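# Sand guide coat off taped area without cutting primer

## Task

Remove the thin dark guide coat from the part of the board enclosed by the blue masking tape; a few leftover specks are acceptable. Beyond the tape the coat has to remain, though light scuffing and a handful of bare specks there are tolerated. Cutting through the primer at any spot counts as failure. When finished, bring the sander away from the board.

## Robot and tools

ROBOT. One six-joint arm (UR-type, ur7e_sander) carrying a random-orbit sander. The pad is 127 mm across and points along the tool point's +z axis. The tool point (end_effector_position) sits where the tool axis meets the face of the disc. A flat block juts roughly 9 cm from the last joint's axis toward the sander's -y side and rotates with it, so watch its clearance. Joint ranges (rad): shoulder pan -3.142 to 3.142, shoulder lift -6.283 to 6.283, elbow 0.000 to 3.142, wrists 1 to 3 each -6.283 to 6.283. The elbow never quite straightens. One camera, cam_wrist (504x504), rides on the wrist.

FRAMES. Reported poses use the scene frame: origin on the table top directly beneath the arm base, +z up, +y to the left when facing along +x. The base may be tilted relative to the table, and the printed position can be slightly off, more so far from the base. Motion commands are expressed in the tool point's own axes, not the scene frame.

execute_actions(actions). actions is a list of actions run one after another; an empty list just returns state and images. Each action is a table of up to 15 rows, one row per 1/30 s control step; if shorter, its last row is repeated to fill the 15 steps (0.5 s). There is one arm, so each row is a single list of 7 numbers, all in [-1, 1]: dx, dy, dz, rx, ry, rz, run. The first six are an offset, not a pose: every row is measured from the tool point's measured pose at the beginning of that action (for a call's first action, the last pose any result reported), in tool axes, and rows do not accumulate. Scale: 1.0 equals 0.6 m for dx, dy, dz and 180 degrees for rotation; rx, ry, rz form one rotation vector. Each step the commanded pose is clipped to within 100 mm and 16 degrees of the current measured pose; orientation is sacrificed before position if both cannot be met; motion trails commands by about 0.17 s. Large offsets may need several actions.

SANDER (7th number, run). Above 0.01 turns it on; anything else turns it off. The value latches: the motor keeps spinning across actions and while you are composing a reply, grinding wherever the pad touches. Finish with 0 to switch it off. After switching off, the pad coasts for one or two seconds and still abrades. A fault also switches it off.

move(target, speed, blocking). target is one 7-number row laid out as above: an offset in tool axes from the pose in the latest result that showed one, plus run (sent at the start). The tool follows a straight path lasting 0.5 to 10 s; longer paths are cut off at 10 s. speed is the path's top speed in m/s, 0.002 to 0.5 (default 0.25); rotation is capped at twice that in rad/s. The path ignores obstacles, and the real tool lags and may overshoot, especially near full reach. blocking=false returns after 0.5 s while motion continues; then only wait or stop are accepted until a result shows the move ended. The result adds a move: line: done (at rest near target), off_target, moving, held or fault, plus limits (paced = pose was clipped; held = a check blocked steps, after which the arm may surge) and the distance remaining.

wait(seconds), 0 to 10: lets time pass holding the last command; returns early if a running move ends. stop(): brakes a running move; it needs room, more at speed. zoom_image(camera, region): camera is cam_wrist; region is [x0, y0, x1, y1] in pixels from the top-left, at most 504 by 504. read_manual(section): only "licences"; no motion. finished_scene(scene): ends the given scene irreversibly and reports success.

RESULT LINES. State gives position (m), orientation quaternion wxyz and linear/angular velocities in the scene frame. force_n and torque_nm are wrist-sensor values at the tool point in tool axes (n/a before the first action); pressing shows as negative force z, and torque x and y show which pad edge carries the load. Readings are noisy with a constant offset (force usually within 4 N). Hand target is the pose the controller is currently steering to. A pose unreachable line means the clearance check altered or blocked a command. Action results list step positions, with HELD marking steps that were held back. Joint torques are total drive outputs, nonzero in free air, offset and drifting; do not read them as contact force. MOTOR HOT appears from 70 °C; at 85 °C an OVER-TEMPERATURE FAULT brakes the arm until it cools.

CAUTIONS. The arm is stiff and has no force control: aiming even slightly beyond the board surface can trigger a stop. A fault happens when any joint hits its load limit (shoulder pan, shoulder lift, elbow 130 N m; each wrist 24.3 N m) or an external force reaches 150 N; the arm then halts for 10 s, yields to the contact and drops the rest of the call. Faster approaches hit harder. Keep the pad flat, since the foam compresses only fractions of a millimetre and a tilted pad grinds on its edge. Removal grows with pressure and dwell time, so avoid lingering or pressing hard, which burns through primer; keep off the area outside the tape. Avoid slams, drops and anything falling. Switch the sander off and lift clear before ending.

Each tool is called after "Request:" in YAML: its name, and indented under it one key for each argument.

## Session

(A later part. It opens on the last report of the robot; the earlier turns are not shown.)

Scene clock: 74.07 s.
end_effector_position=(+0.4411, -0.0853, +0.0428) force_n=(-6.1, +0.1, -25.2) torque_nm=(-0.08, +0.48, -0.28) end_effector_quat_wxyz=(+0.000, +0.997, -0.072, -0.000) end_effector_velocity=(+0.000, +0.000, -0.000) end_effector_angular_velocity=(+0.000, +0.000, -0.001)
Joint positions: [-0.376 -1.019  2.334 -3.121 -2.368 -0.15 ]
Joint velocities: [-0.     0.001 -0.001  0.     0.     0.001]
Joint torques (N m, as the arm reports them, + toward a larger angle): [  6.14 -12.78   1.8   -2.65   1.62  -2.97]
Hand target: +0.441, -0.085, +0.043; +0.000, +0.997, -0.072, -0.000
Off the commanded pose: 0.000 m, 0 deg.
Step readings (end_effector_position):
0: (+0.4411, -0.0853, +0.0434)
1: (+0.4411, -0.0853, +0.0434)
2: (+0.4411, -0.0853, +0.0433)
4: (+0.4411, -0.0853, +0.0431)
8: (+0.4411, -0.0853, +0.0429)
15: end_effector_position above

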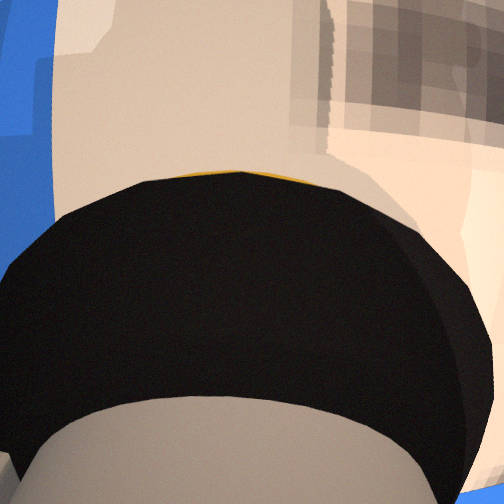

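Request:
execute_actions:
  actions:
    - [[0,0,0.0004,0.0007,0.001,0,1]]
    - [[0,0,0,0,0,0,1]]
    - [[0,0,0,0,0,0,1]]
    - [[0,0,0,0,0,0,1]]

Request:
move:
  target: [0.183,-0.0035,0.0001,0,-0.001,0,1]
  speed: 0.03

Request:
execute_actions:
  actions:
    - [[0,0,0,0,0,0,1]]
    - [[0,0,0,0,0,0,1]]
    - [[0,0,0,0,0,0,1]]
    - [[0,0,0,0,0,0,1]]

Request:
move:
  target: [-0.003,-0.17,0,-0.001,0,0,1]
  speed: 0.02

Request:
execute_actions:
  actions:
    - [[0,0,0,0,0,0,1]]
    - [[0,0,0,0,0,0,1]]

Request:
move:
  target: [-0.09,0.06,0,0,0,0,1]
  speed: 0.03

Request:
move:
  target: [-0.093,-0.0565,0,0,0.001,0,1]
  speed: 0.05

Request:
execute_actions:
  actions:
    - [[0,0,0,0,0,0,1]]
    - [[0,0,0,0,0,0,1]]
    - [[0,0,0,0,0,0,1]]

Request:
move:
  target: [0.09,0.2,-0.5,0,0,0,0]
  speed: 0.2

Request:
move:
  target: [0,0.17,0,0,0,0,0]
  speed: 0.2

Scene clock: 81.57 s.
end_effector_position=(+0.4411, -0.0853, +0.0426) force_n=(-3.9, -1.4, -38.7) torque_nm=(-0.14, -0.26, -0.21) end_effector_quat_wxyz=(-0.001, +0.997, -0.072, +0.002) end_effector_velocity=(+0.000, -0.000, +0.000) end_effector_angular_velocity=(-0.001, -0.002, -0.002)
Joint positions: [-0.378 -1.019  2.335 -3.129 -2.365 -0.155]
Joint velocities: [-0.    -0.     0.    -0.003 -0.    -0.001]
Joint torques (N m, as the arm reports them, + toward a larger angle): [  4.79 -11.06  11.74   1.06  -0.52  -1.09]
Hand target: +0.441, -0.085, +0.043; -0.001, +0.997, -0.072, +0.002
Off the commanded pose: 0.000 m, 0 deg.
Step readings (end_effector_position; steps 1 to 15: 1st action; 16 to 30: 2nd action; 31 to 45: 3rd action; 46 to 60: 4th action):
0: (+0.4411, -0.0853, +0.0428)
1: (+0.4411, -0.0853, +0.0428)
2: (+0.4413, -0.0854, +0.0428)
4: (+0.4414, -0.0854, +0.0428)
8: (+0.4413, -0.0854, +0.0427)
15: (+0.4411, -0.0853, +0.0426)
16: (+0.4411, -0.0853, +0.0426)
17: (+0.4411, -0.0853, +0.0426)
19: (+0.4411, -0.0853, +0.0426)
23: (+0.4411, -0.0853, +0.0426)
30: (+0.4411, -0.0853, +0.0426)
31: (+0.4411, -0.0853, +0.0426)
32: (+0.4411, -0.0853, +0.0426)
34: (+0.4411, -0.0853, +0.0426)
38: (+0.4411, -0.0853, +0.0426)
45: (+0.4411, -0.0853, +0.0426)
46: (+0.4411, -0.0853, +0.0426)
47: (+0.4411, -0.0853, +0.0426)
49: (+0.4411, -0.0853, +0.0426)
53: (+0.4411, -0.0853, +0.0426)
60: end_effector_position above

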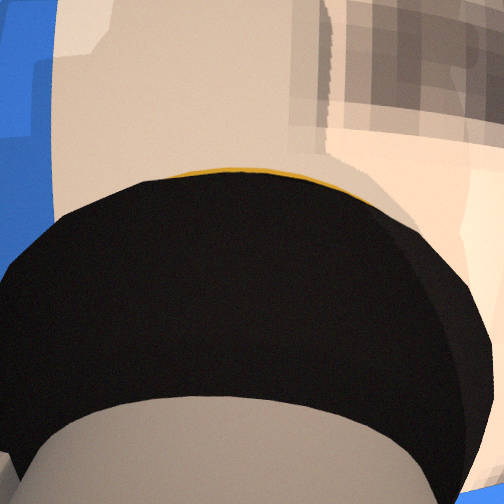

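Scene clock: 85.60 s.
end_effector_position=(+0.5498, -0.0990, +0.0429) force_n=(-2.0, +1.0, -30.1) torque_nm=(+0.28, +0.39, -0.45) end_effector_quat_wxyz=(-0.001, +0.997, -0.072, +0.000) end_effector_velocity=(+0.002, +0.000, -0.000) end_effector_angular_velocity=(+0.001, +0.002, +0.002)
Joint positions: [-0.353 -0.944  2.027 -2.865 -2.371 -0.117]
Joint velocities: [ 0.     0.003 -0.007  0.007  0.     0.   ]
Joint torques (N m, as the arm reports them, + toward a larger angle): [ 27.81 -13.86 -16.2    1.61  -0.52   2.76]
Hand target: +0.550, -0.099, +0.043; -0.001, +0.997, -0.072, +0.000
Off the commanded pose: 0.000 m, 0 deg.
move: done

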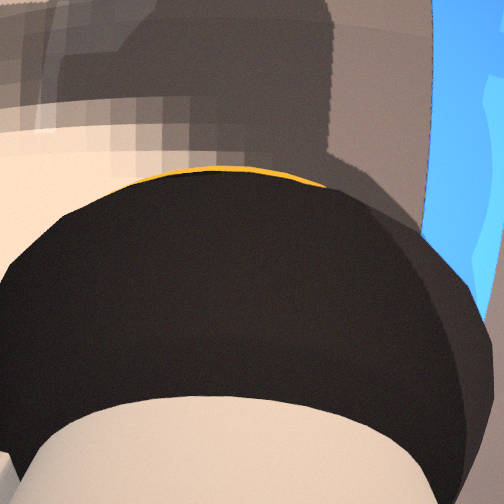

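Scene clock: 87.60 s.
end_effector_position=(+0.5499, -0.0990, +0.0429) force_n=(-1.6, +1.3, -30.6) torque_nm=(+0.36, -0.21, -0.12) end_effector_quat_wxyz=(-0.001, +0.997, -0.072, +0.000) end_effector_velocity=(+0.000, +0.000, +0.000) end_effector_angular_velocity=(+0.000, -0.001, +0.000)
Joint positions: [-0.353 -0.944  2.027 -2.865 -2.371 -0.117]
Joint velocities: [ 0.001  0.    -0.    -0.     0.     0.   ]
Joint torques (N m, as the arm reports them, + toward a larger angle): [ 27.09 -23.75   3.02  -0.44   0.04   1.67]
Hand target: +0.550, -0.099, +0.043; -0.001, +0.997, -0.072, +0.000
Off the commanded pose: 0.000 m, 0 deg.
Step readings (end_effector_position; steps 1 to 15: 1st action; 16 to 30: 2nd action; 31 to 45: 3rd action; 46 to 60: 4th action):
0: (+0.5498, -0.0990, +0.0429)
1: (+0.5498, -0.0990, +0.0429)
2: (+0.5499, -0.0990, +0.0429)
4: (+0.5499, -0.0990, +0.0429)
8: (+0.5499, -0.0990, +0.0429)
15: (+0.5499, -0.0990, +0.0429)
16: (+0.5499, -0.0990, +0.0429)
17: (+0.5499, -0.0990, +0.0429)
19: (+0.5499, -0.0990, +0.0429)
23: (+0.5499, -0.0990, +0.0429)
30: (+0.5499, -0.0990, +0.0429)
31: (+0.5499, -0.0990, +0.0429)
32: (+0.5499, -0.0990, +0.0429)
34: (+0.5499, -0.0990, +0.0429)
38: (+0.5499, -0.0990, +0.0429)
45: (+0.5499, -0.0990, +0.0429)
46: (+0.5499, -0.0990, +0.0429)
47: (+0.5499, -0.0990, +0.0429)
49: (+0.5499, -0.0990, +0.0429)
53: (+0.5499, -0.0990, +0.0429)
60: end_effector_position above

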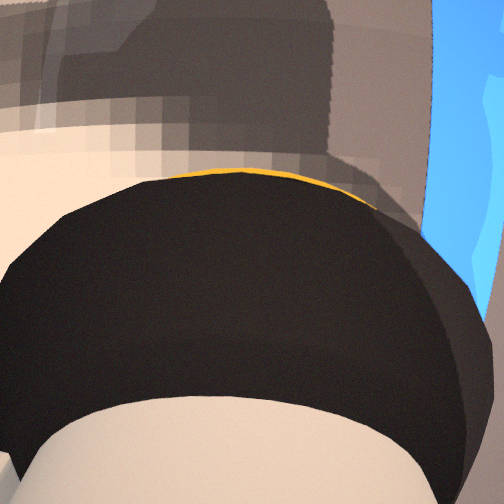

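Scene clock: 93.00 s.
end_effector_position=(+0.5627, +0.0020, +0.0430) force_n=(+1.9, +1.0, -26.6) torque_nm=(+0.45, +0.33, -0.35) end_effector_quat_wxyz=(+0.000, +0.997, -0.072, -0.000) end_effector_velocity=(+0.001, +0.002, -0.000) end_effector_angular_velocity=(+0.000, -0.000, -0.002)
Joint positions: [-0.223 -0.778  1.95  -2.818 -2.393  0.07 ]
Joint velocities: [ 0.003  0.005 -0.004  0.002  0.     0.006]
Joint torques (N m, as the arm reports them, + toward a larger angle): [ 30.34 -13.12 -14.67   1.25  -0.75   2.99]
Hand target: +0.563, +0.002, +0.043; +0.000, +0.997, -0.072, -0.000
Off the commanded pose: 0.000 m, 0 deg.
move: done

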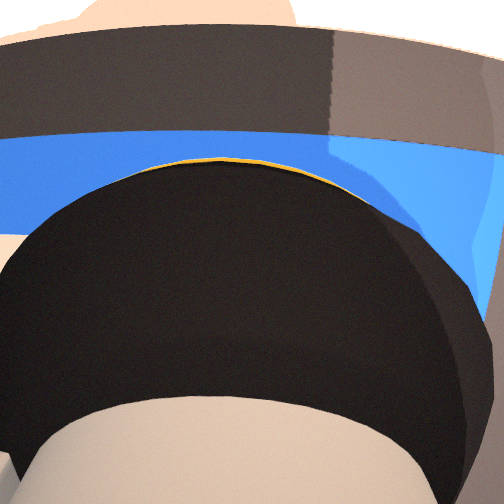

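Scene clock: 94.00 s.
end_effector_position=(+0.5627, +0.0020, +0.0430) force_n=(-0.1, +2.4, -25.7) torque_nm=(+0.70, +0.10, -0.27) end_effector_quat_wxyz=(+0.000, +0.997, -0.072, -0.000) end_effector_velocity=(-0.001, +0.000, -0.000) end_effector_angular_velocity=(+0.000, +0.002, +0.003)
Joint positions: [-0.223 -0.778  1.95  -2.818 -2.393  0.07 ]
Joint velocities: [-0.     0.     0.001  0.001 -0.    -0.001]
Joint torques (N m, as the arm reports them, + toward a larger angle): [ 19.53 -27.08  -6.92  -1.44   0.15  -1.71]
Hand target: +0.563, +0.002, +0.043; +0.000, +0.997, -0.072, -0.000
Off the commanded pose: 0.000 m, 0 deg.
Step readings (end_effector_position; steps 1 to 15: 1st action; 16 to 30: 2nd action):
0: (+0.5627, +0.0020, +0.0430)
1: (+0.5627, +0.0020, +0.0430)
2: (+0.5627, +0.0020, +0.0430)
4: (+0.5627, +0.0020, +0.0430)
8: (+0.5627, +0.0020, +0.0430)
15: (+0.5627, +0.0020, +0.0430)
16: (+0.5627, +0.0020, +0.0430)
17: (+0.5627, +0.0020, +0.0430)
19: (+0.5627, +0.0020, +0.0430)
23: (+0.5627, +0.0020, +0.0430)
30: end_effector_position above

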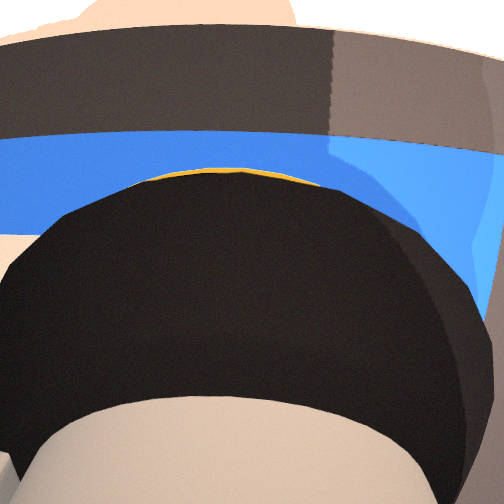

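Scene clock: 96.53 s.
end_effector_position=(+0.5044, -0.0257, +0.0431) force_n=(+0.1, -0.3, -19.6) torque_nm=(+0.06, +0.06, -0.16) end_effector_quat_wxyz=(+0.000, +0.997, -0.072, -0.000) end_effector_velocity=(-0.001, -0.002, +0.000) end_effector_angular_velocity=(-0.000, -0.001, -0.003)
Joint positions: [-0.267 -0.871  2.134 -2.957 -2.388  0.006]
Joint velocities: [-0.002 -0.003  0.005 -0.006  0.    -0.002]
Joint torques (N m, as the arm reports them, + toward a larger angle): [ 12.51 -28.16   9.8   -2.38   1.07  -2.87]
Hand target: +0.504, -0.026, +0.043; +0.000, +0.997, -0.072, +0.000
Off the commanded pose: 0.000 m, 0 deg.
move: done

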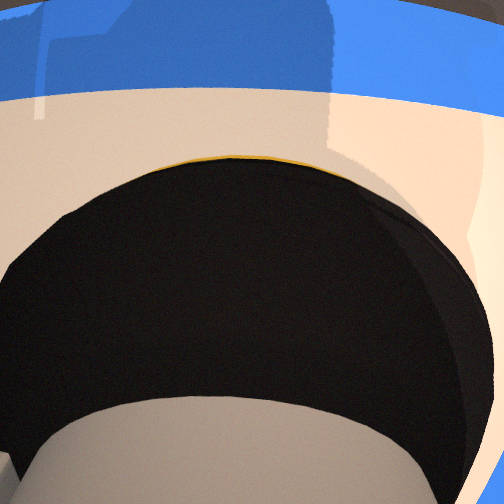

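Scene clock: 98.23 s.
end_effector_position=(+0.4543, +0.0157, +0.0430) force_n=(+1.2, -1.2, -18.1) torque_nm=(+0.02, -0.56, -0.01) end_effector_quat_wxyz=(+0.001, +0.997, -0.072, +0.001) end_effector_velocity=(-0.001, +0.001, -0.000) end_effector_angular_velocity=(-0.001, -0.001, -0.002)
Joint positions: [-0.214 -0.827  2.246 -3.061 -2.393  0.08 ]
Joint velocities: [ 0.002  0.003  0.003 -0.006 -0.001  0.003]
Joint torques (N m, as the arm reports them, + toward a larger angle): [ 29.37 -14.53  11.58  -2.98  -0.95   2.73]
Hand target: +0.454, +0.016, +0.043; +0.001, +0.997, -0.072, +0.001
Off the commanded pose: 0.000 m, 0 deg.
move: done

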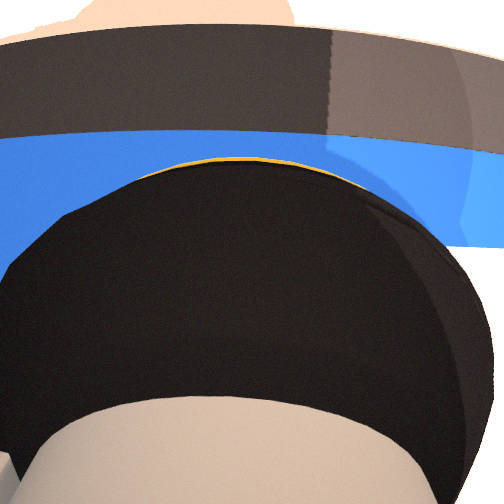

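Scene clock: 99.73 s.
end_effector_position=(+0.4542, +0.0157, +0.0430) force_n=(-1.4, +1.2, -17.0) torque_nm=(+0.45, +0.28, -0.23) end_effector_quat_wxyz=(+0.001, +0.997, -0.072, +0.001) end_effector_velocity=(-0.000, -0.000, -0.000) end_effector_angular_velocity=(-0.000, +0.001, -0.001)
Joint positions: [-0.214 -0.827  2.246 -3.061 -2.393  0.08 ]
Joint velocities: [-0.001  0.    -0.     0.    -0.     0.001]
Joint torques (N m, as the arm reports them, + toward a larger angle): [ 21.86 -26.69   0.27  -0.95  -0.32  -0.21]
Hand target: +0.454, +0.016, +0.043; +0.001, +0.997, -0.072, +0.001
Off the commanded pose: 0.000 m, 0 deg.
Step readings (end_effector_position; steps 1 to 15: 1st action; 16 to 30: 2nd action; 31 to 45: 3rd action):
0: (+0.4543, +0.0157, +0.0430)
1: (+0.4542, +0.0157, +0.0430)
2: (+0.4542, +0.0157, +0.0430)
4: (+0.4542, +0.0157, +0.0430)
8: (+0.4542, +0.0157, +0.0430)
15: (+0.4542, +0.0157, +0.0430)
16: (+0.4542, +0.0157, +0.0430)
17: (+0.4542, +0.0157, +0.0430)
19: (+0.4542, +0.0157, +0.0430)
23: (+0.4542, +0.0157, +0.0430)
30: (+0.4542, +0.0157, +0.0430)
31: (+0.4542, +0.0157, +0.0430)
32: (+0.4542, +0.0157, +0.0430)
34: (+0.4542, +0.0157, +0.0430)
38: (+0.4542, +0.0157, +0.0430)
45: end_effector_position above

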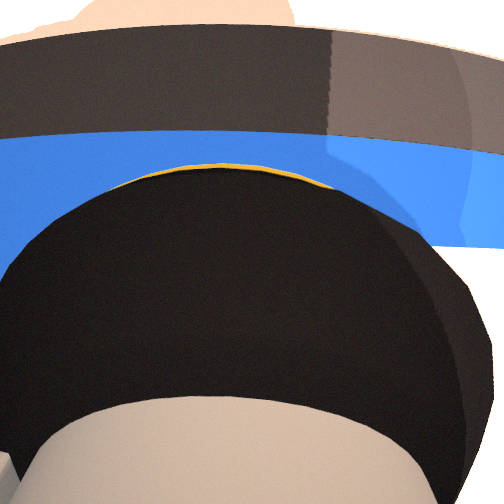

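Scene clock: 102.00 s.
end_effector_position=(+0.4894, -0.1101, +0.3434) force_n=(+1.3, +3.5, +0.3) torque_nm=(+0.36, -0.17, -0.12) end_effector_quat_wxyz=(+0.000, +0.997, -0.072, +0.001) end_effector_velocity=(-0.000, -0.001, +0.002) end_effector_angular_velocity=(-0.001, +0.004, +0.002)
Joint positions: [ 0.058 -1.399  1.841 -1.796 -2.373  0.475]
Joint velocities: [ 0.002  0.001 -0.008  0.015  0.001  0.005]
Joint torques (N m, as the arm reports them, + toward a larger angle): [ 28.74 -10.21 -32.37  -0.7    1.62   2.66]
Hand target: +0.489, -0.110, +0.344; +0.001, +0.997, -0.072, +0.001
Off the commanded pose: 0.000 m, 0 deg.
move: done

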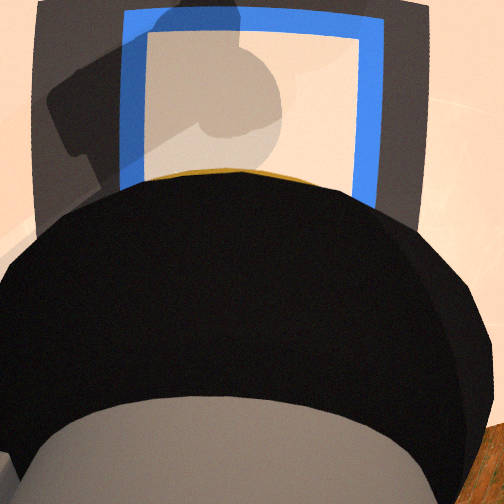

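Scene clock: 103.13 s.
end_effector_position=(+0.4748, -0.2108, +0.3436) force_n=(-2.1, -0.4, +3.8) torque_nm=(+0.09, +0.34, -0.13) end_effector_quat_wxyz=(+0.001, +0.997, -0.072, +0.002) end_effector_velocity=(-0.001, -0.002, -0.000) end_effector_angular_velocity=(+0.001, -0.001, +0.002)
Joint positions: [-0.071 -1.558  1.853 -1.782 -2.393  0.289]
Joint velocities: [-0.003 -0.004  0.001 -0.002  0.001 -0.007]
Joint torques (N m, as the arm reports them, + toward a larger angle): [  6.24 -21.97  -5.67  -3.73   1.56  -2.83]
Hand target: +0.475, -0.211, +0.344; +0.000, +0.997, -0.072, +0.002
Off the commanded pose: 0.000 m, 0 deg.
move: done

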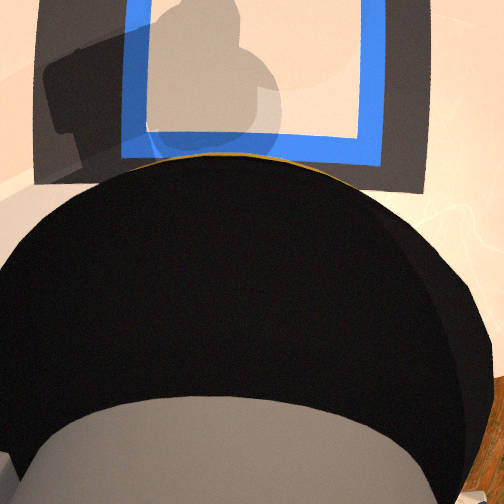

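Request:
finished_scene:
  scene: 2

The scene is finished: the task was done.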